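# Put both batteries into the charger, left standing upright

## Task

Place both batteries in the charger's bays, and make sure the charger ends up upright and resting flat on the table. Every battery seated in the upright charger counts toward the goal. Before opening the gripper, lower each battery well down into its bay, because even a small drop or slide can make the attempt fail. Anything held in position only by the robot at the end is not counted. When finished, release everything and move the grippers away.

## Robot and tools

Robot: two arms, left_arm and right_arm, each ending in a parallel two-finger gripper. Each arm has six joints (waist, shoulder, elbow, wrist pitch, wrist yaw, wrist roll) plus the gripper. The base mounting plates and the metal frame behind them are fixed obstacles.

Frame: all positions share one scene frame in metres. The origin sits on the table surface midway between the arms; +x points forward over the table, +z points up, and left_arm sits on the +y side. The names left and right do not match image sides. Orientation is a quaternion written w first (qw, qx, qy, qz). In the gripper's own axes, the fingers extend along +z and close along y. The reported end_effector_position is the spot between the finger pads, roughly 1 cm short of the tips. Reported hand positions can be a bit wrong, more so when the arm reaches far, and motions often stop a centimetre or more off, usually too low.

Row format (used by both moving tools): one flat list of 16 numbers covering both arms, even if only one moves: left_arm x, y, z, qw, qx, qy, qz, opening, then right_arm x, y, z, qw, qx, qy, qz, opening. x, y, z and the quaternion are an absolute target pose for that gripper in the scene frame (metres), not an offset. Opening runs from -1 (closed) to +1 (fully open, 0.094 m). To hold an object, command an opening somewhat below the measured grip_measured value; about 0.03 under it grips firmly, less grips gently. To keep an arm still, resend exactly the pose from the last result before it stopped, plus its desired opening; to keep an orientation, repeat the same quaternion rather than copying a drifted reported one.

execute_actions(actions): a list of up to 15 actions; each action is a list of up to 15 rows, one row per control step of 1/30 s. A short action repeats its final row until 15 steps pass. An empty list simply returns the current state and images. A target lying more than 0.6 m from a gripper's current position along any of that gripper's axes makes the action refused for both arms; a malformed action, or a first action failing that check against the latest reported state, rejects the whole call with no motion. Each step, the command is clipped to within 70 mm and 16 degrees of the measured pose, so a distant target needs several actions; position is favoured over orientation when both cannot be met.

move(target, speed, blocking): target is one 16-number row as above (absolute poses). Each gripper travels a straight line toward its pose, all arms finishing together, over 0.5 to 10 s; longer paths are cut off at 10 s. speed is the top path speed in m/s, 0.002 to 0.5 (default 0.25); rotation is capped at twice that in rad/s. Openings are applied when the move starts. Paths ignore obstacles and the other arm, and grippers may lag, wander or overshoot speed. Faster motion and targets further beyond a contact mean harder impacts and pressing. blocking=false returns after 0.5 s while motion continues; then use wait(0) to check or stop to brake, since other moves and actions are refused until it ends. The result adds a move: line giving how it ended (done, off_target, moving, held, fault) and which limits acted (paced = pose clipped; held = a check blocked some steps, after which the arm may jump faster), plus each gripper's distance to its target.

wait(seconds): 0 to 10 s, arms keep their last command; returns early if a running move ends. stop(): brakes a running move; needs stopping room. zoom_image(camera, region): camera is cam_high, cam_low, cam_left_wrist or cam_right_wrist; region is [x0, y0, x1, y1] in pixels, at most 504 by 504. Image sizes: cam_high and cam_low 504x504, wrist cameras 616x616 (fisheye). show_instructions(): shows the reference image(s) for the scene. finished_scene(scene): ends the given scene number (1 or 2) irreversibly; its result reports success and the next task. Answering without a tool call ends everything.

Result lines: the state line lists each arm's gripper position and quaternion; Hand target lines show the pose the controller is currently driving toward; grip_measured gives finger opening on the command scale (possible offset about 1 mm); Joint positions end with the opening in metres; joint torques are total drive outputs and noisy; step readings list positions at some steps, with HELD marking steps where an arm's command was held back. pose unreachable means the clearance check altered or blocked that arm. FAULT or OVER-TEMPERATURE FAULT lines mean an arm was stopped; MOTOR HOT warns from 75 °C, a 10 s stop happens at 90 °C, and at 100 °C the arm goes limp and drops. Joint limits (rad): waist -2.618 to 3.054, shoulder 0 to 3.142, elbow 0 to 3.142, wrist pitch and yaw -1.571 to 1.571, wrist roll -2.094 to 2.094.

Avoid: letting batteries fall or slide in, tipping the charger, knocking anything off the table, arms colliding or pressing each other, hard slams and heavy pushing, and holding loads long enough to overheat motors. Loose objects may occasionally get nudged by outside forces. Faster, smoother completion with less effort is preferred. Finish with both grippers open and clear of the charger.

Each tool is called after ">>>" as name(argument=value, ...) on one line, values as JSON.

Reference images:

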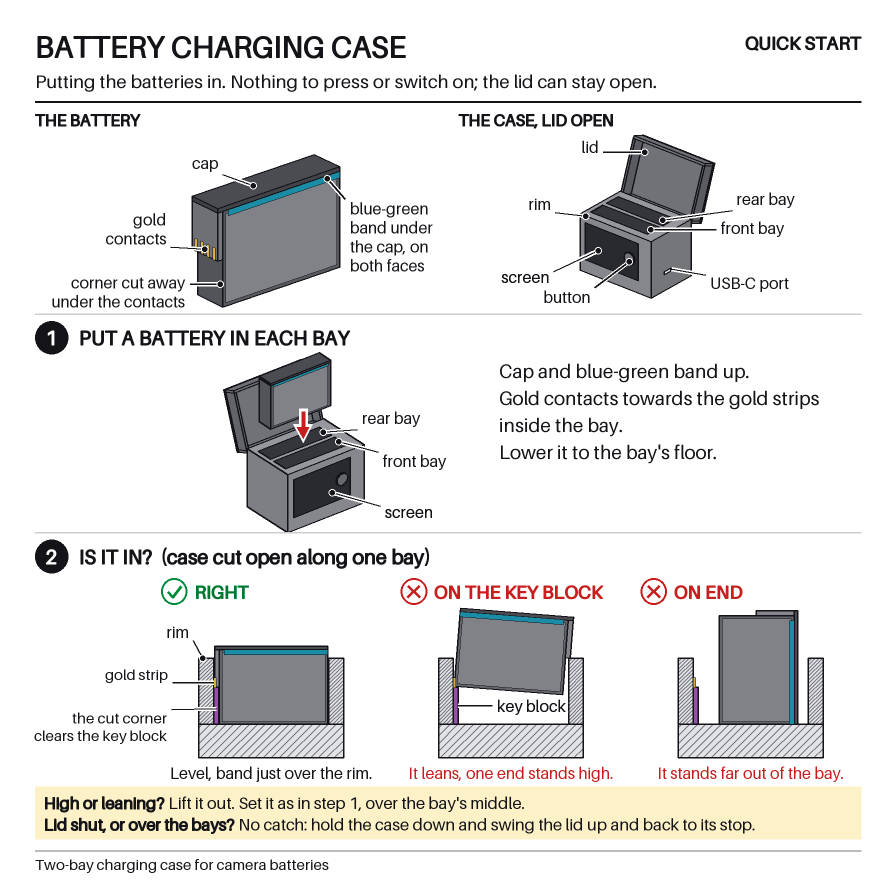

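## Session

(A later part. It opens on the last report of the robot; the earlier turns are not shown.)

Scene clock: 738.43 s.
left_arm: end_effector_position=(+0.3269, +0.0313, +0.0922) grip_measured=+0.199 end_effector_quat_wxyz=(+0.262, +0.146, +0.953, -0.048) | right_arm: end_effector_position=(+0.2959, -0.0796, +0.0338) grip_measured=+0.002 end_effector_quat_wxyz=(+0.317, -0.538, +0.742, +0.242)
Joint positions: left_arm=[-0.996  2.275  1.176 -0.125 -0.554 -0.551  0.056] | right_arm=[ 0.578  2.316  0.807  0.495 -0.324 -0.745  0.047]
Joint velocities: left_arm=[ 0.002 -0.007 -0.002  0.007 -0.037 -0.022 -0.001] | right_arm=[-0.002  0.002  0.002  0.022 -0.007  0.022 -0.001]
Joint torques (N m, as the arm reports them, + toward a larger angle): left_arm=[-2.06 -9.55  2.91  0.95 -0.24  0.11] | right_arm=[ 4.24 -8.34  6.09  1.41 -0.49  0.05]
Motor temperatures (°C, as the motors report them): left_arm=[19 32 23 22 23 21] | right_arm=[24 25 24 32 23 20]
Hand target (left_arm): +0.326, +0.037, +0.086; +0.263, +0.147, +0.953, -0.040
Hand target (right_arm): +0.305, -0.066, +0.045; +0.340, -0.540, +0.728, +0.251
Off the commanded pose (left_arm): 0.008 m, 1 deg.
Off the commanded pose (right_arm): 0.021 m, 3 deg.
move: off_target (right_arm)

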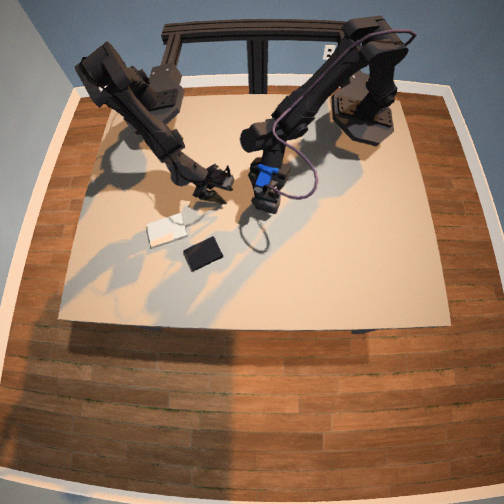

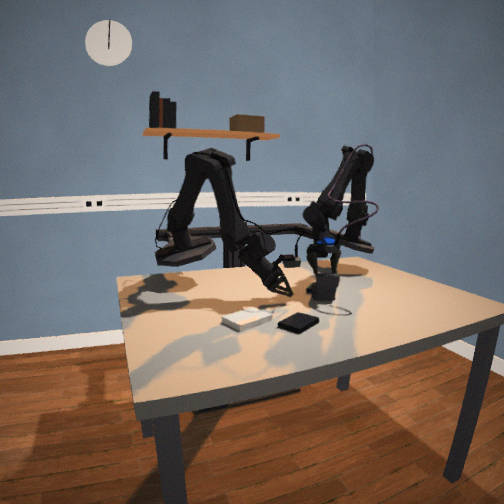

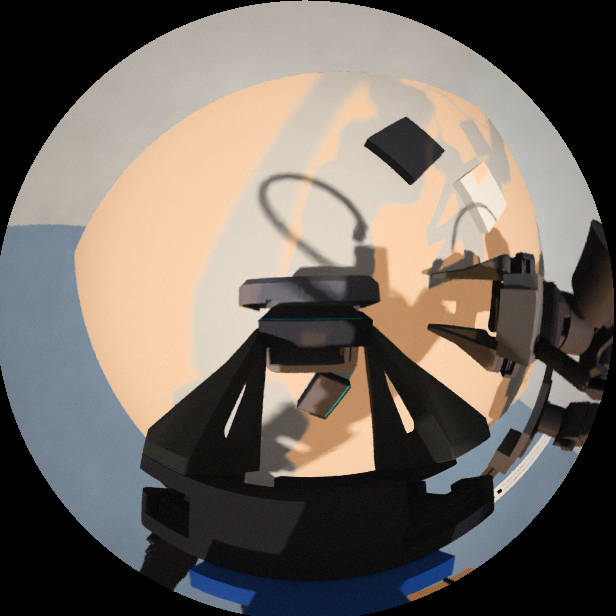

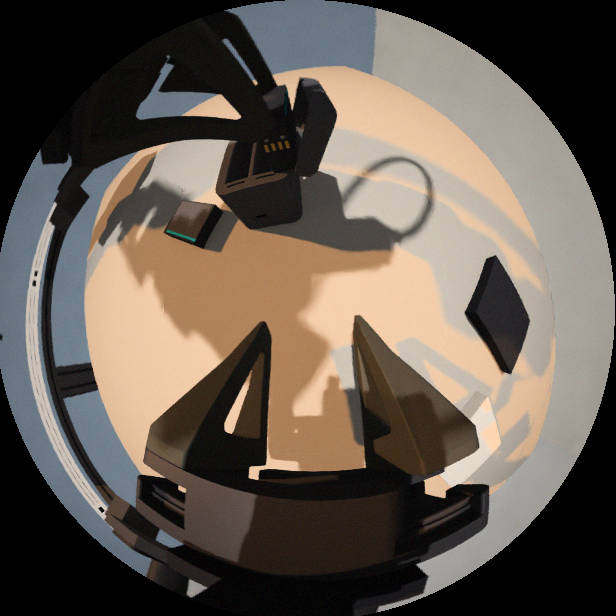

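>>> move(target=[0.3265,0.0365,0.150,0.263,0.1466,0.9527,-0.0405,0.17,0.305,-0.065,0.045,0.340,-0.539,0.728,0.251,0.0], speed=0.06)

>>> move(target=[0.3265,0.0365,0.096,0.263,0.1466,0.9527,-0.0405,0.17,0.305,-0.065,0.045,0.340,-0.539,0.728,0.251,0.0], speed=0.03)

>>> zoom_image(camera="cam_right_wrist", region=[220,60,380,220])

>>> zoom_image(camera="cam_left_wrist", region=[220,210,420,400])

Scene clock: 754.23 s.
left_arm: end_effector_position=(+0.3201, +0.0473, +0.1281) grip_measured=+0.199 end_effector_quat_wxyz=(+0.241, +0.154, +0.958, -0.027) | right_arm: end_effector_position=(+0.2959, -0.0796, +0.0338) grip_measured=+0.002 end_effector_quat_wxyz=(+0.317, -0.538, +0.742, +0.242)
Joint positions: left_arm=[-1.013  2.168  1.21  -0.345 -0.559 -0.582  0.056] | right_arm=[ 0.578  2.316  0.807  0.495 -0.324 -0.745  0.047]
Joint velocities: left_arm=[-0.002  0.007 -0.002 -0.125  0.007  0.022  0.   ] | right_arm=[ 0.007 -0.002 -0.012 -0.007 -0.022 -0.037 -0.002]
Joint torques (N m, as the arm reports them, + toward a larger angle): left_arm=[ -3.93 -11.95   6.1    0.62  -0.27  -0.06] | right_arm=[ 4.25 -8.44  6.05  1.42 -0.5   0.06]
Motor temperatures (°C, as the motors report them): left_arm=[19 32 23 23 23 21] | right_arm=[24 25 24 32 23 20]
Hand target (left_arm): +0.326, +0.037, +0.150; +0.263, +0.146, +0.953, -0.041
Hand target (right_arm): +0.305, -0.066, +0.045; +0.340, -0.540, +0.728, +0.251
Off the commanded pose (left_arm): 0.025 m, 3 deg.
Off the commanded pose (right_arm): 0.021 m, 3 deg.
move: off_target (left_arm, right_arm)

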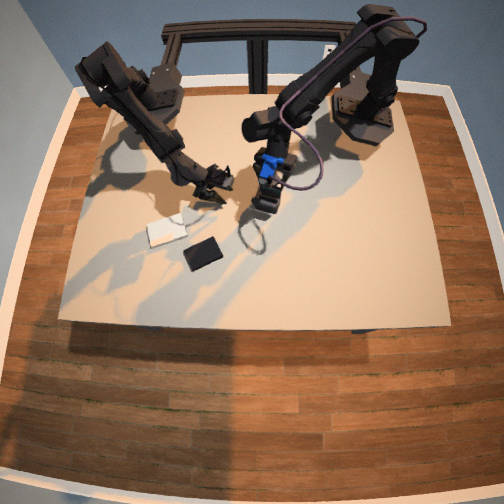

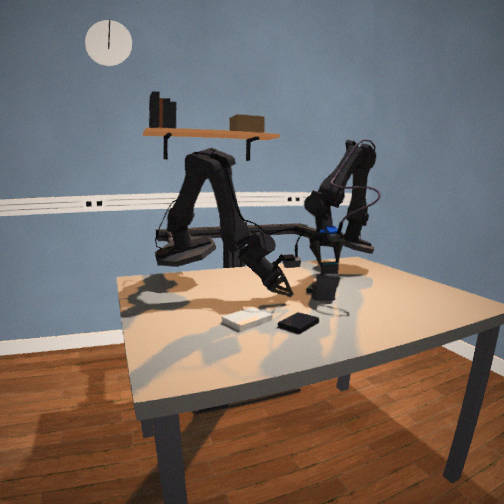

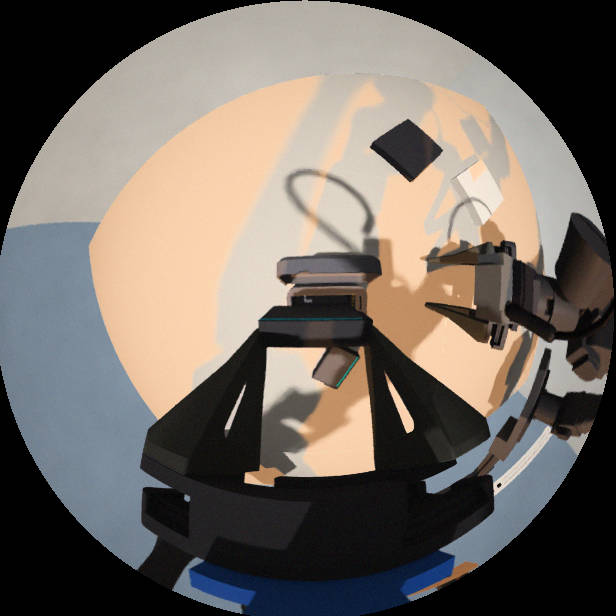

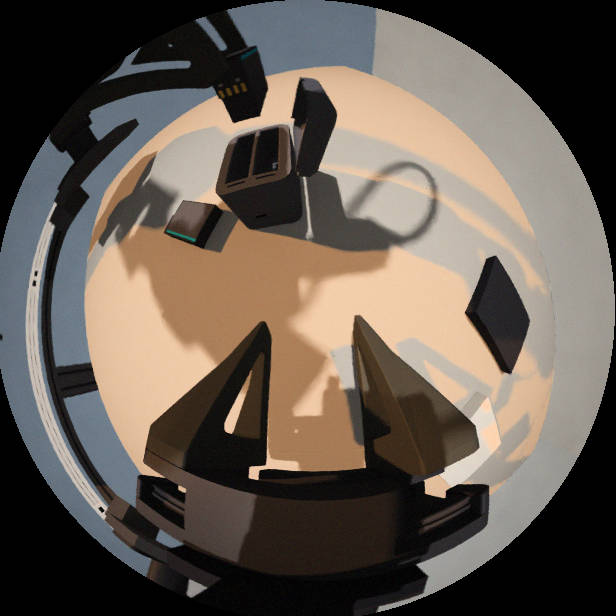

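Scene clock: 755.67 s.
left_arm: end_effector_position=(+0.3230, +0.0356, +0.0958) grip_measured=+0.199 end_effector_quat_wxyz=(+0.255, +0.150, +0.954, -0.041) | right_arm: end_effector_position=(+0.2959, -0.0796, +0.0338) grip_measured=+0.002 end_effector_quat_wxyz=(+0.317, -0.538, +0.742, +0.242)
Joint positions: left_arm=[-1.002  2.258  1.176 -0.167 -0.556 -0.558  0.056] | right_arm=[ 0.578  2.316  0.807  0.495 -0.324 -0.745  0.047]
Joint velocities: left_arm=[ 0.012  0.007  0.017 -0.007  0.037 -0.007 -0.   ] | right_arm=[ 0.007 -0.022 -0.002  0.037  0.022 -0.051  0.001]
Joint torques (N m, as the arm reports them, + toward a larger angle): left_arm=[ -2.18 -10.09   3.43   0.92  -0.21   0.09] | right_arm=[ 4.18 -8.28  6.2   1.42 -0.48  0.05]
Motor temperatures (°C, as the motors report them): left_arm=[19 32 23 23 23 21] | right_arm=[24 25 24 32 23 20]
Hand target (left_arm): +0.326, +0.037, +0.096; +0.263, +0.147, +0.953, -0.041
Hand target (right_arm): +0.305, -0.066, +0.045; +0.340, -0.540, +0.728, +0.251
Off the commanded pose (left_arm): 0.004 m, 1 deg.
Off the commanded pose (right_arm): 0.021 m, 3 deg.
move: off_target (right_arm)

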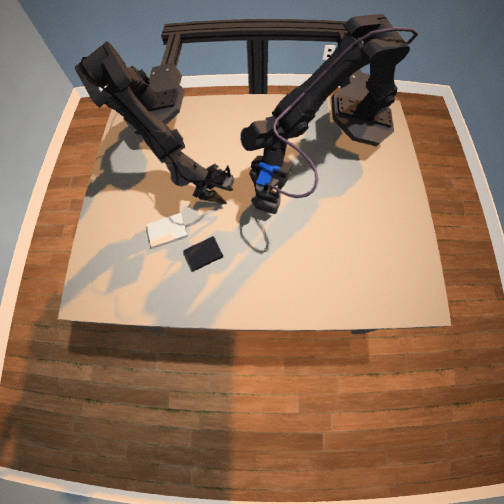

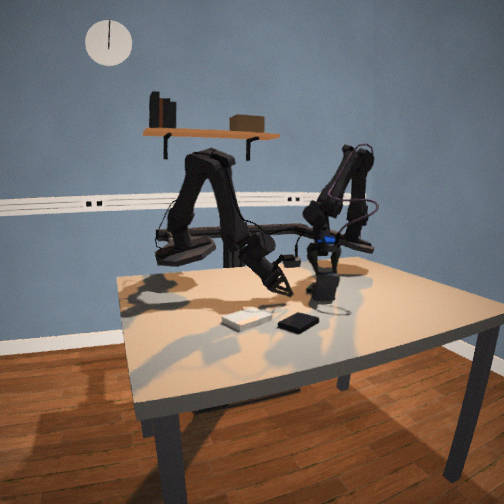

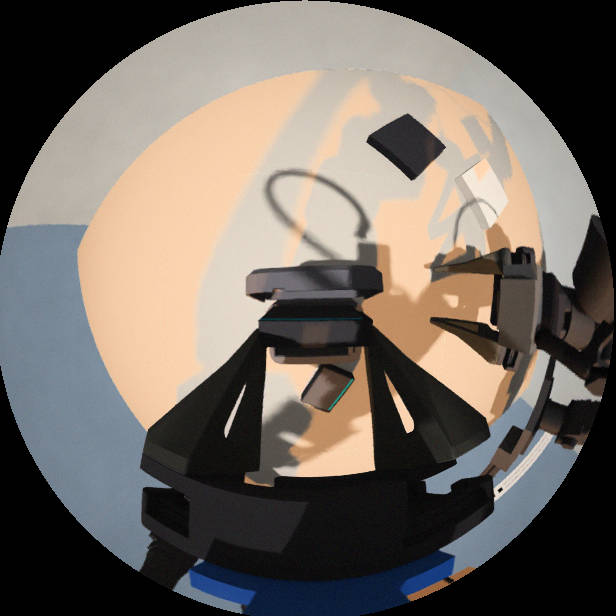

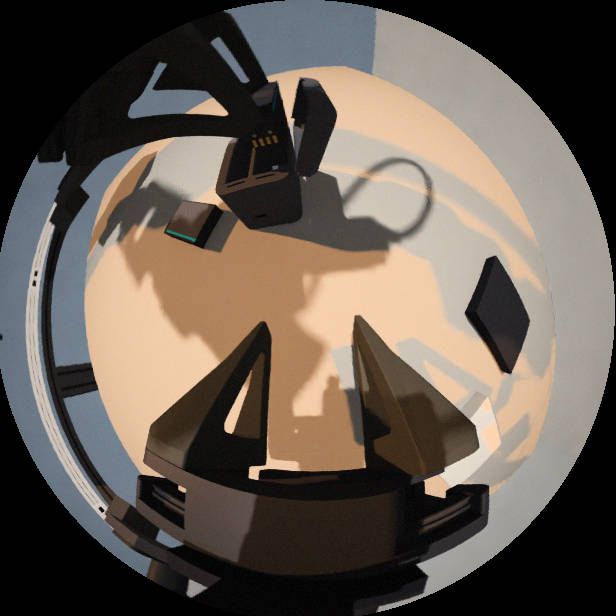

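Region (220, 60, 380, 220) of cam_right_wrist's 616x616 image, scaled by 3.150, with more detail than that image has.

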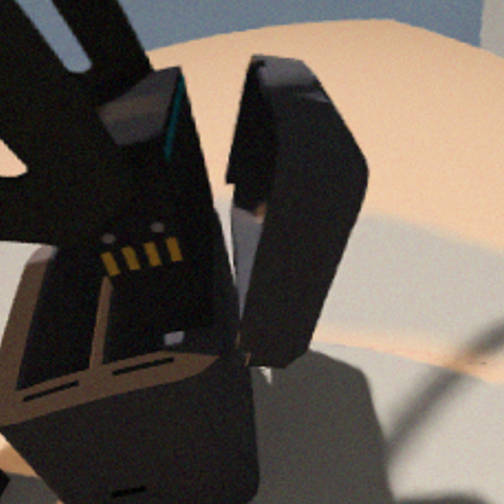

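Region (220, 210, 420, 400) of cam_left_wrist's 616x616 image, scaled by 2.520, with more detail than that image has; it fills the top 479 rows of this view, and the rest is white.

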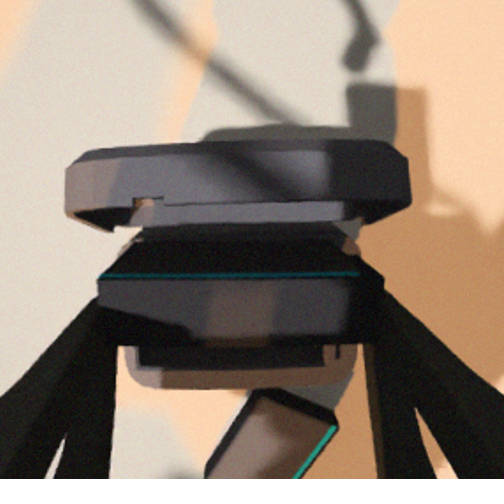

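>>> move(target=[0.3265,0.0365,0.150,0.263,0.1466,0.9527,-0.0405,0.17,0.305,-0.065,0.045,0.340,-0.539,0.728,0.251,0.0], speed=0.06)

>>> move(target=[0.3265,0.0365,0.076,0.263,0.1466,0.9527,-0.0405,0.17,0.305,-0.065,0.045,0.340,-0.539,0.728,0.251,0.0], speed=0.03)

>>> zoom_image(camera="cam_right_wrist", region=[220,60,380,220])

Scene clock: 765.30 s.
left_arm: end_effector_position=(+0.3199, +0.0473, +0.1281) grip_measured=+0.199 end_effector_quat_wxyz=(+0.241, +0.155, +0.958, -0.027) | right_arm: end_effector_position=(+0.2959, -0.0796, +0.0338) grip_measured=+0.002 end_effector_quat_wxyz=(+0.317, -0.538, +0.742, +0.242)
Joint positions: left_arm=[-1.014  2.168  1.21  -0.345 -0.559 -0.582  0.056] | right_arm=[ 0.578  2.316  0.807  0.495 -0.324 -0.745  0.047]
Joint velocities: left_arm=[-0.002 -0.002 -0.007 -0.007 -0.051 -0.081 -0.001] | right_arm=[-0.002  0.007 -0.007  0.007  0.022 -0.022 -0.   ]
Joint torques (N m, as the arm reports them, + toward a larger angle): left_arm=[ -3.77 -11.89   6.1    0.66  -0.29  -0.06] | right_arm=[ 4.25 -8.38  6.09  1.39 -0.54  0.09]
Motor temperatures (°C, as the motors report them): left_arm=[19 32 23 23 23 21] | right_arm=[24 25 24 32 23 20]
Hand target (left_arm): +0.326, +0.037, +0.150; +0.263, +0.147, +0.953, -0.041
Hand target (right_arm): +0.305, -0.066, +0.045; +0.340, -0.540, +0.728, +0.251
Off the commanded pose (left_arm): 0.025 m, 3 deg.
Off the commanded pose (right_arm): 0.021 m, 3 deg.
move: off_target (left_arm, right_arm)

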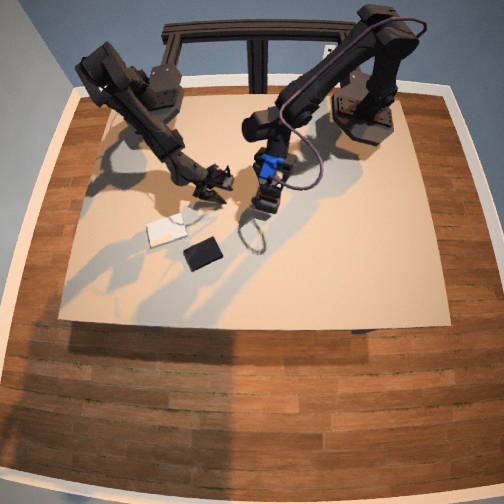

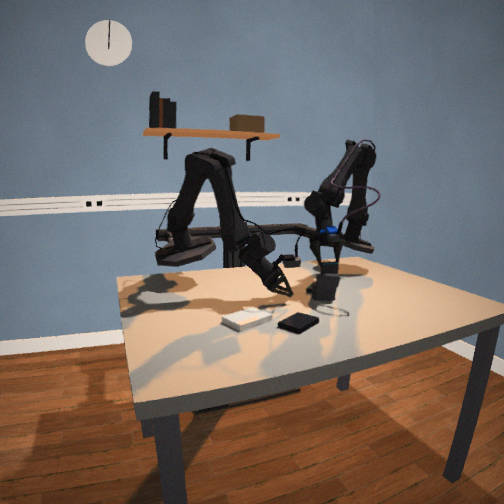

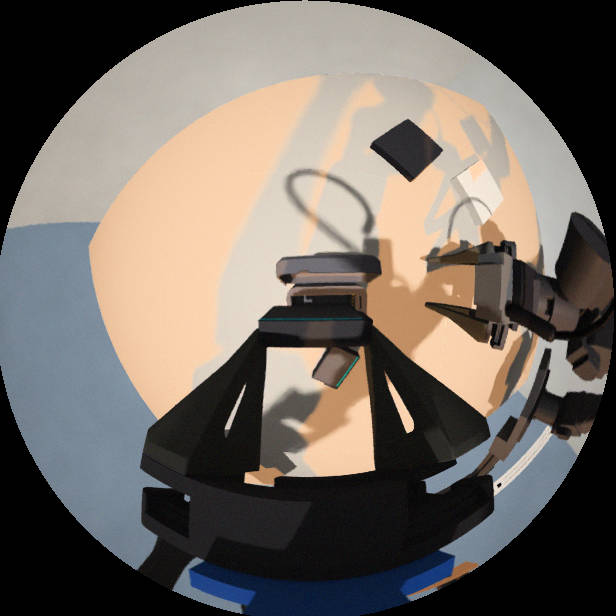

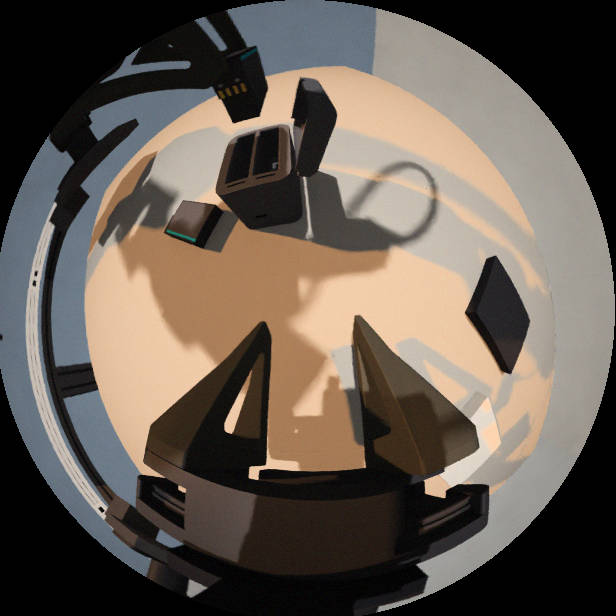

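Scene clock: 767.40 s.
left_arm: end_effector_position=(+0.3369, +0.0305, +0.0905) grip_measured=+0.199 end_effector_quat_wxyz=(+0.281, +0.133, +0.949, -0.048) | right_arm: end_effector_position=(+0.2959, -0.0796, +0.0338) grip_measured=+0.002 end_effector_quat_wxyz=(+0.317, -0.538, +0.742, +0.242)
Joint positions: left_arm=[-0.987  2.292  1.173 -0.066 -0.582 -0.543  0.056] | right_arm=[ 0.578  2.316  0.807  0.495 -0.324 -0.745  0.047]
Joint velocities: left_arm=[-0.002  0.012 -0.007  0.081  0.051  0.022  0.   ] | right_arm=[-0.002  0.007  0.012 -0.022 -0.022 -0.022 -0.   ]
Joint torques (N m, as the arm reports them, + toward a larger angle): left_arm=[-2.42 -8.98  2.35  0.79  0.    0.03] | right_arm=[ 4.09 -8.39  5.95  1.42 -0.5   0.06]
Motor temperatures (°C, as the motors report them): left_arm=[19 32 23 23 23 21] | right_arm=[24 25 24 32 23 20]
Hand target (left_arm): +0.326, +0.037, +0.076; +0.263, +0.146, +0.953, -0.041
Hand target (right_arm): +0.305, -0.066, +0.045; +0.340, -0.540, +0.728, +0.251
Off the commanded pose (left_arm): 0.019 m, 3 deg.
Off the commanded pose (right_arm): 0.021 m, 3 deg.
move: off_target (left_arm, right_arm)

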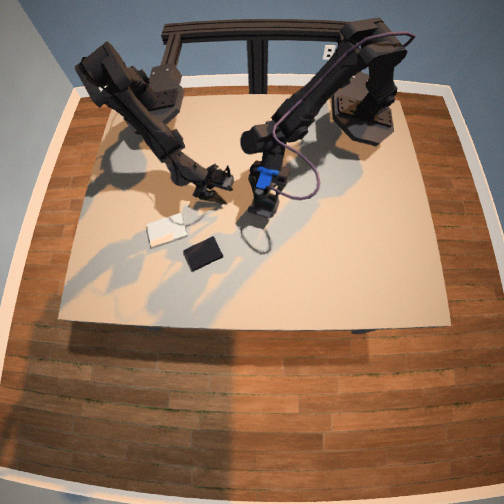

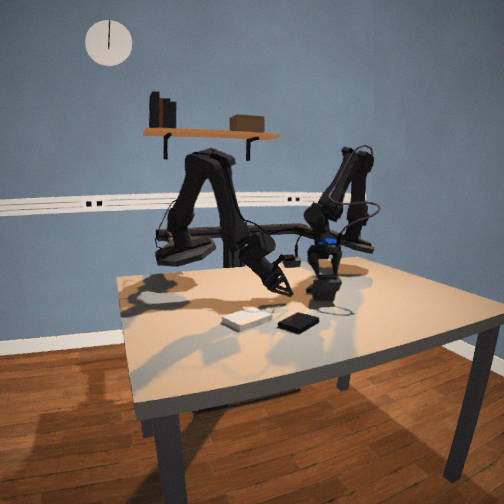

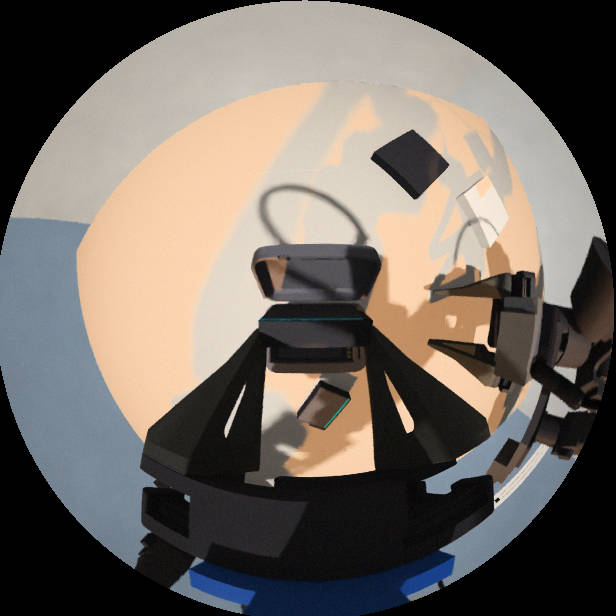

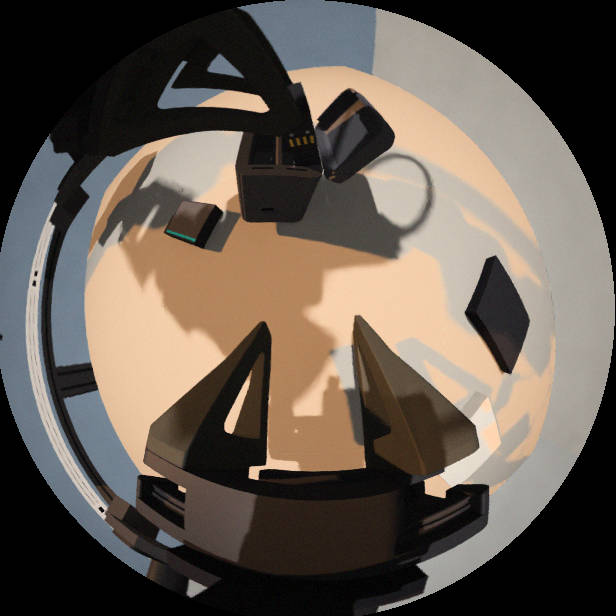

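Region (220, 60, 380, 220) of cam_right_wrist's 616x616 image, scaled by 3.150, with more detail than that image has.

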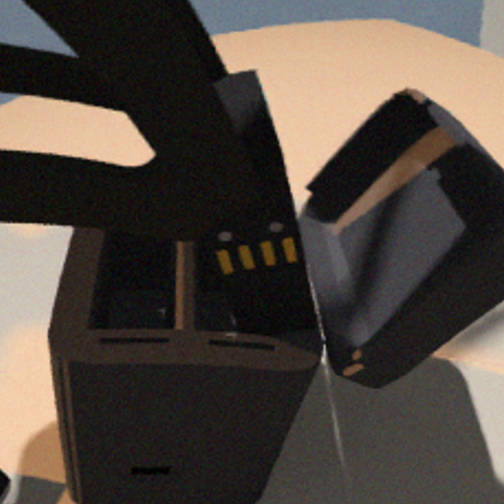

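>>> move(target=[0.3265,0.0365,0.150,0.263,0.1466,0.9527,-0.0405,0.17,0.305,-0.065,0.045,0.340,-0.539,0.728,0.251,0.0], speed=0.03)

>>> zoom_image(camera="cam_right_wrist", region=[180,40,400,260])

Scene clock: 771.93 s.
left_arm: end_effector_position=(+0.3213, +0.0493, +0.1271) grip_measured=+0.199 end_effector_quat_wxyz=(+0.244, +0.153, +0.957, -0.021) | right_arm: end_effector_position=(+0.2959, -0.0796, +0.0338) grip_measured=+0.002 end_effector_quat_wxyz=(+0.317, -0.538, +0.742, +0.242)
Joint positions: left_arm=[-1.012  2.171  1.208 -0.344 -0.571 -0.582  0.056] | right_arm=[ 0.578  2.316  0.807  0.495 -0.324 -0.745  0.047]
Joint velocities: left_arm=[-0.012 -0.007  0.007 -0.051  0.051 -0.007 -0.   ] | right_arm=[-0.002  0.002  0.007  0.007 -0.007 -0.022  0.001]
Joint torques (N m, as the arm reports them, + toward a larger angle): left_arm=[ -3.93 -12.25   6.32   0.68  -0.19  -0.03] | right_arm=[ 4.13 -8.19  6.03  1.4  -0.51  0.07]
Motor temperatures (°C, as the motors report them): left_arm=[19 32 23 23 23 21] | right_arm=[24 25 24 32 23 20]
Hand target (left_arm): +0.326, +0.037, +0.150; +0.263, +0.146, +0.953, -0.041
Hand target (right_arm): +0.305, -0.066, +0.045; +0.340, -0.540, +0.728, +0.251
Off the commanded pose (left_arm): 0.027 m, 3 deg.
Off the commanded pose (right_arm): 0.021 m, 3 deg.
move: off_target (left_arm, right_arm)

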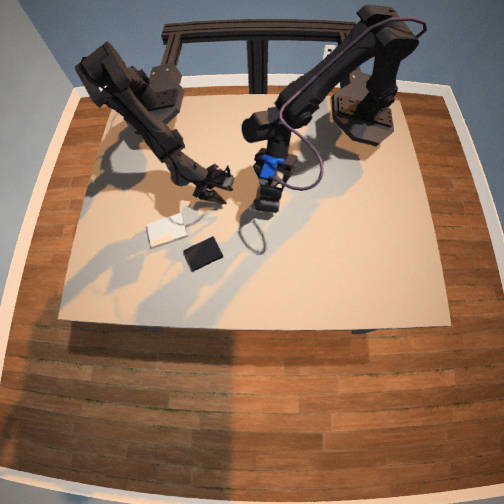

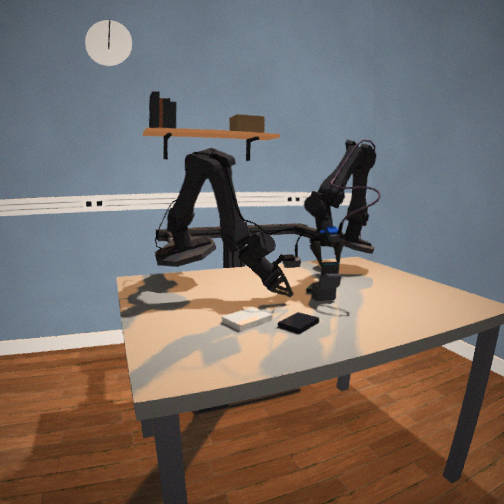

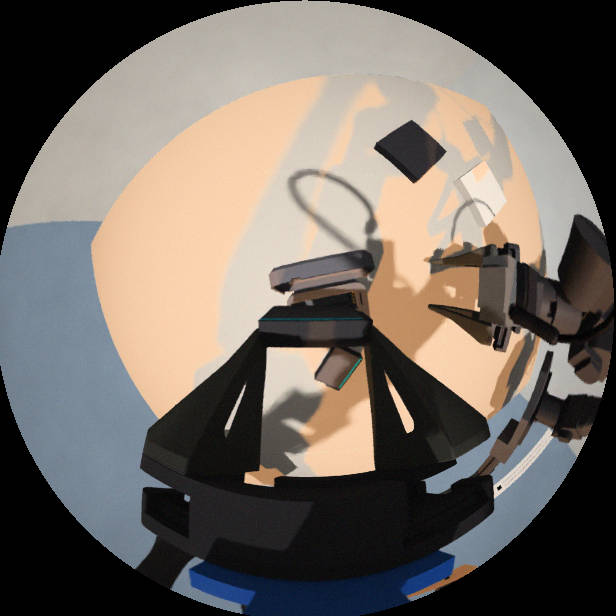

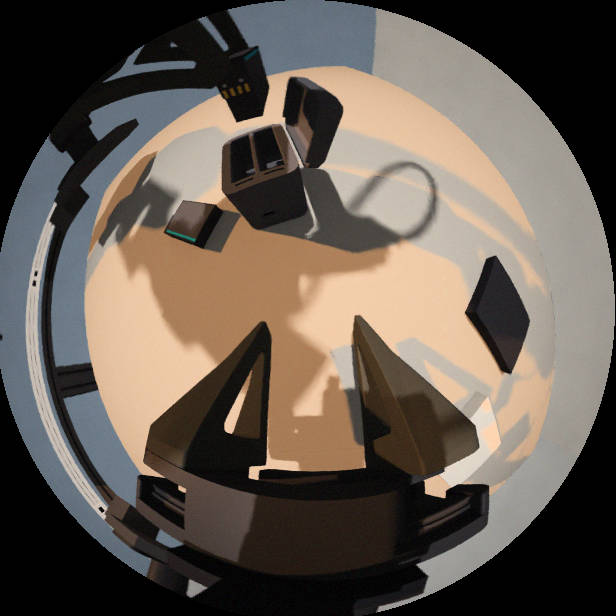

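Region (180, 40, 400, 260) of cam_right_wrist's 616x616 image, scaled by 2.291, with more detail than that image has.

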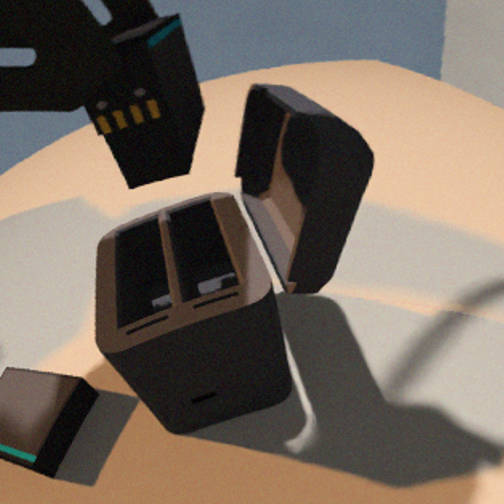

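>>> move(target=[0.29,0.11,0.17,0.263,0.1466,0.9527,-0.0405,0.17,0.325,-0.085,0.06,0.4624,-0.5322,0.5510,0.4466,1.0], speed=0.1)

Scene clock: 809.40 s.
left_arm: end_effector_position=(+0.2932, +0.1106, +0.1627) grip_measured=+0.199 end_effector_quat_wxyz=(+0.252, +0.147, +0.956, -0.036) | right_arm: end_effector_position=(+0.3208, -0.0853, +0.0561) grip_measured=+1.000 end_effector_quat_wxyz=(-0.455, +0.528, -0.565, -0.442)
Joint positions: left_arm=[-1.018  1.852  0.927 -0.348 -0.566 -0.588  0.056] | right_arm=[ 0.317  2.528  0.989  0.562 -1.038 -1.019  0.094]
Joint velocities: left_arm=[-0.002 -0.012  0.002 -0.051 -0.081 -0.037 -0.   ] | right_arm=[ 0.012  0.002  0.002 -0.022  0.007 -0.051  0.   ]
Joint torques (N m, as the arm reports them, + toward a larger angle): left_arm=[-3.21 -9.33  3.74  0.72 -0.25 -0.05] | right_arm=[ 2.82 -9.11  4.9   0.86 -0.75 -0.11]
Motor temperatures (°C, as the motors report them): left_arm=[20 33 24 22 23 21] | right_arm=[24 25 24 32 23 20]
Hand target (left_arm): +0.291, +0.110, +0.171; +0.262, +0.147, +0.953, -0.041
Hand target (right_arm): +0.326, -0.084, +0.061; -0.466, +0.529, -0.550, -0.447
Off the commanded pose (left_arm): 0.008 m, 1 deg.
Off the commanded pose (right_arm): 0.006 m, 2 deg.
move: done

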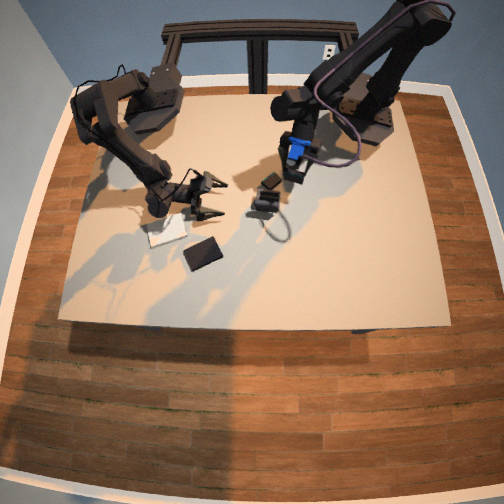

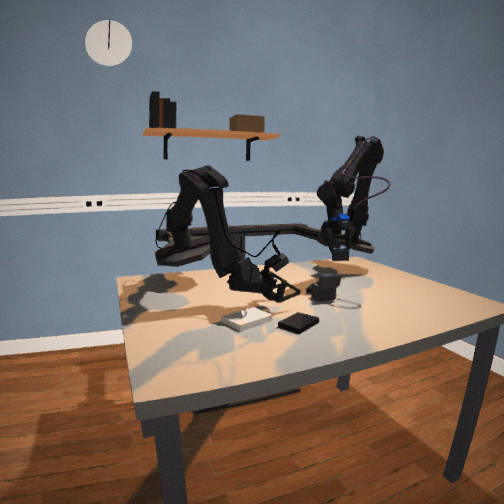

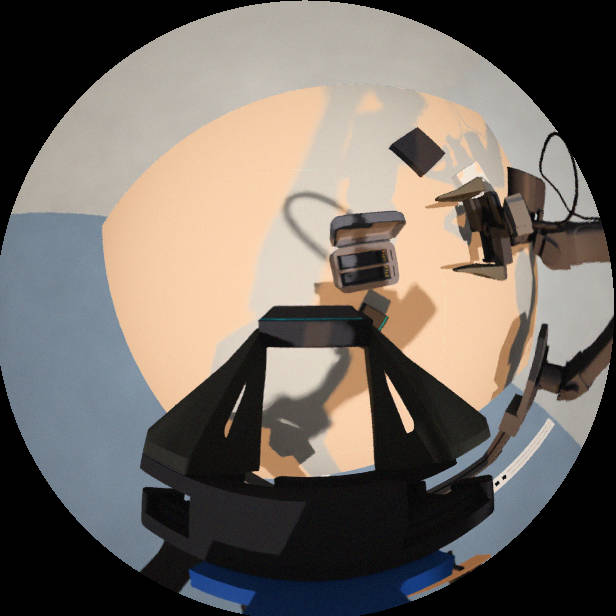

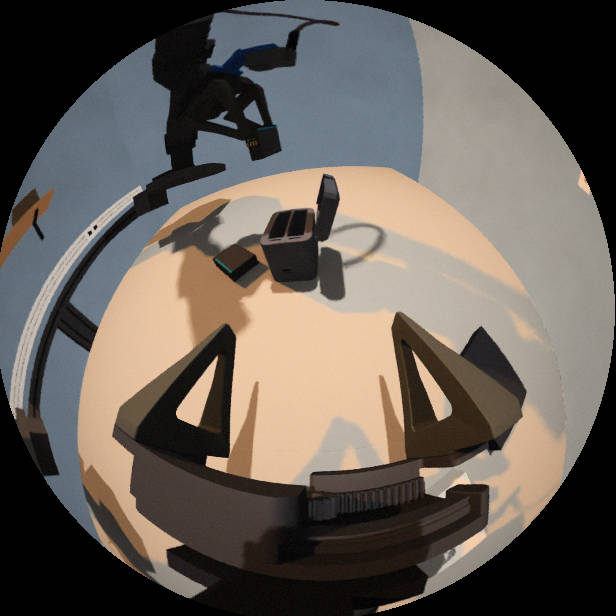

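>>> move(target=[0.29,0.11,0.17,0.263,0.1466,0.9527,-0.0405,0.17,0.315,-0.035,0.042,0.4624,-0.5322,0.5510,0.4466,1.0], speed=0.08)

Scene clock: 823.83 s.
left_arm: end_effector_position=(+0.2930, +0.1104, +0.1626) grip_measured=+0.199 end_effector_quat_wxyz=(+0.252, +0.146, +0.956, -0.037) | right_arm: end_effector_position=(+0.3086, -0.0436, +0.0338) grip_measured=+1.000 end_effector_quat_wxyz=(-0.447, +0.529, -0.567, -0.446)
Joint positions: left_arm=[-1.018  1.852  0.927 -0.348 -0.564 -0.589  0.056] | right_arm=[ 0.421  2.665  1.039  0.753 -0.976 -0.875  0.094]
Joint velocities: left_arm=[-0.012 -0.022 -0.007 -0.022 -0.051  0.022  0.001] | right_arm=[ 0.007 -0.002  0.002 -0.037  0.007 -0.007  0.   ]
Joint torques (N m, as the arm reports them, + toward a larger angle): left_arm=[-3.32 -9.12  3.56  0.76 -0.28 -0.08] | right_arm=[ 4.26 -9.51  4.98  1.29 -0.51  0.03]
Motor temperatures (°C, as the motors report them): left_arm=[19 32 24 22 23 21] | right_arm=[24 25 24 31 23 20]
Hand target (left_arm): +0.290, +0.110, +0.170; +0.263, +0.147, +0.953, -0.041
Hand target (right_arm): +0.314, -0.036, +0.041; -0.461, +0.533, -0.551, -0.446
Off the commanded pose (left_arm): 0.008 m, 1 deg.
Off the commanded pose (right_arm): 0.014 m, 3 deg.
move: off_target (right_arm)

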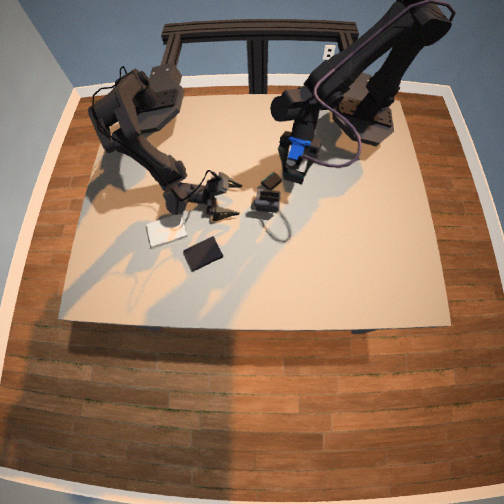

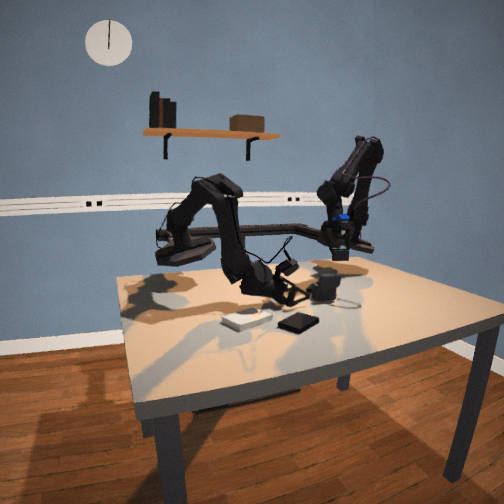

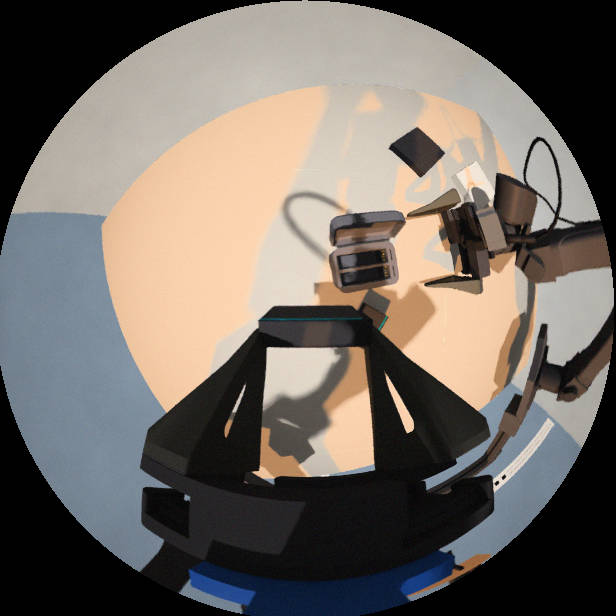

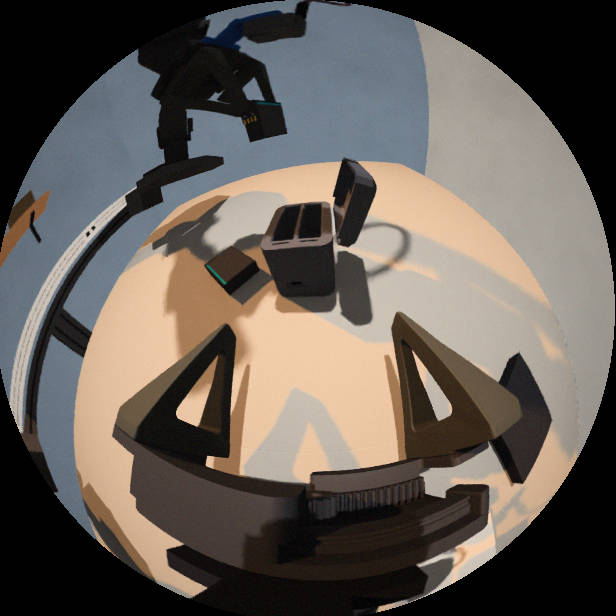

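>>> move(target=[0.29,0.11,0.17,0.263,0.1466,0.9527,-0.0405,0.17,0.307,0.0,0.044,0.4624,-0.5322,0.5510,0.4466,1.0], speed=0.05)

Scene clock: 833.63 s.
left_arm: end_effector_position=(+0.2927, +0.1102, +0.1625) grip_measured=+0.199 end_effector_quat_wxyz=(+0.251, +0.146, +0.956, -0.038) | right_arm: end_effector_position=(+0.3022, -0.0093, +0.0351) grip_measured=+1.000 end_effector_quat_wxyz=(-0.447, +0.530, -0.567, -0.445)
Joint positions: left_arm=[-1.018  1.852  0.927 -0.348 -0.562 -0.589  0.056] | right_arm=[ 0.517  2.713  1.073  0.863 -0.91  -0.759  0.094]
Joint velocities: left_arm=[-0.002 -0.022  0.002 -0.066 -0.007 -0.037 -0.001] | right_arm=[-0.012  0.022 -0.007  0.037  0.022 -0.007  0.   ]
Joint torques (N m, as the arm reports them, + toward a larger angle): left_arm=[-3.41 -9.2   3.56  0.75 -0.25 -0.02] | right_arm=[ 4.5  -9.69  5.25  1.52 -0.49  0.04]
Motor temperatures (°C, as the motors report them): left_arm=[19 32 23 22 23 21] | right_arm=[24 26 24 32 23 20]
Hand target (left_arm): +0.290, +0.110, +0.170; +0.263, +0.147, +0.953, -0.041
Hand target (right_arm): +0.307, -0.001, +0.043; -0.462, +0.533, -0.551, -0.445
Off the commanded pose (left_arm): 0.008 m, 1 deg.
Off the commanded pose (right_arm): 0.014 m, 3 deg.
move: off_target (right_arm)

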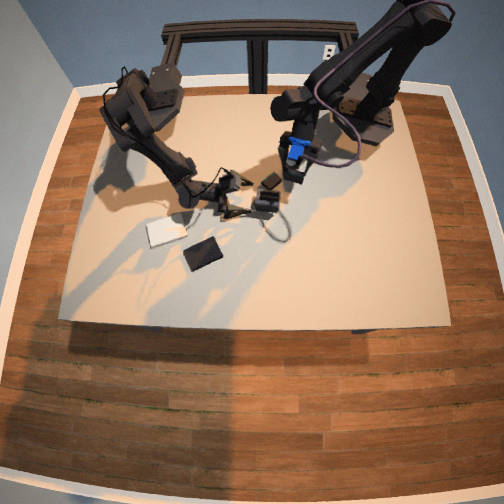

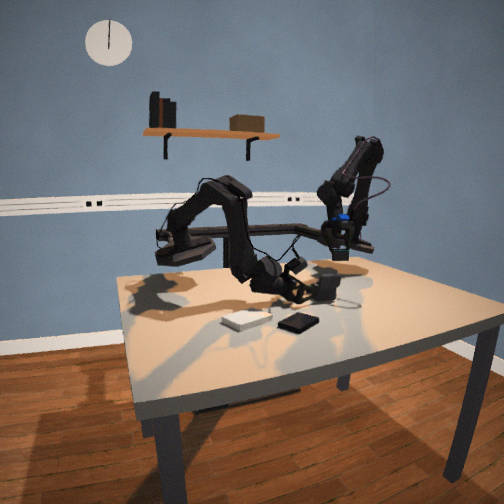

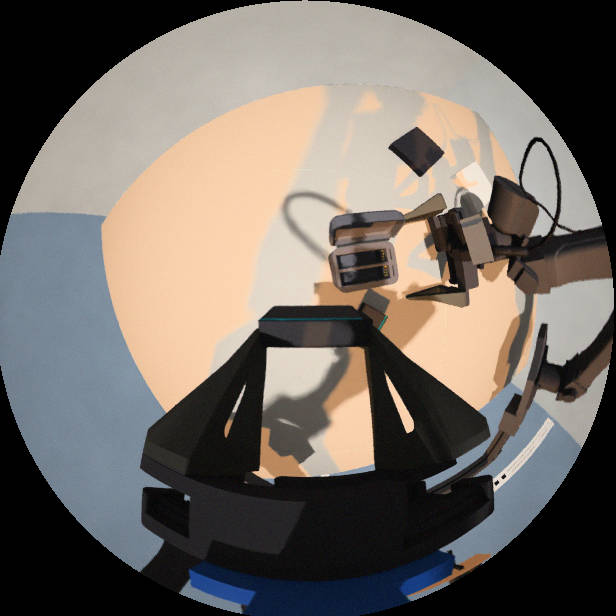

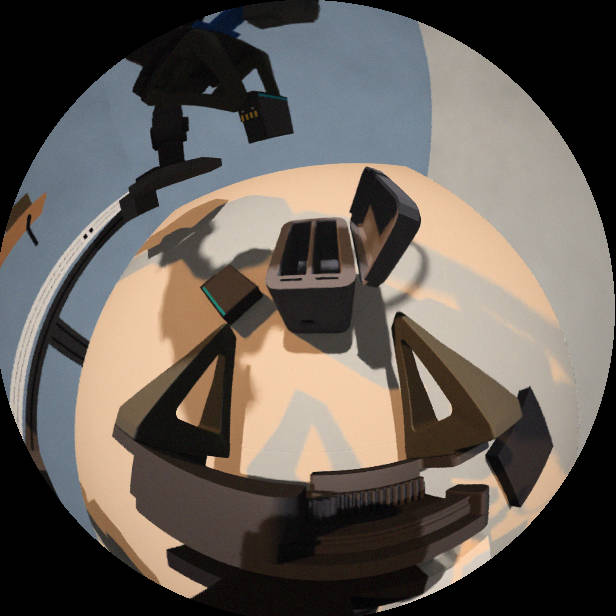

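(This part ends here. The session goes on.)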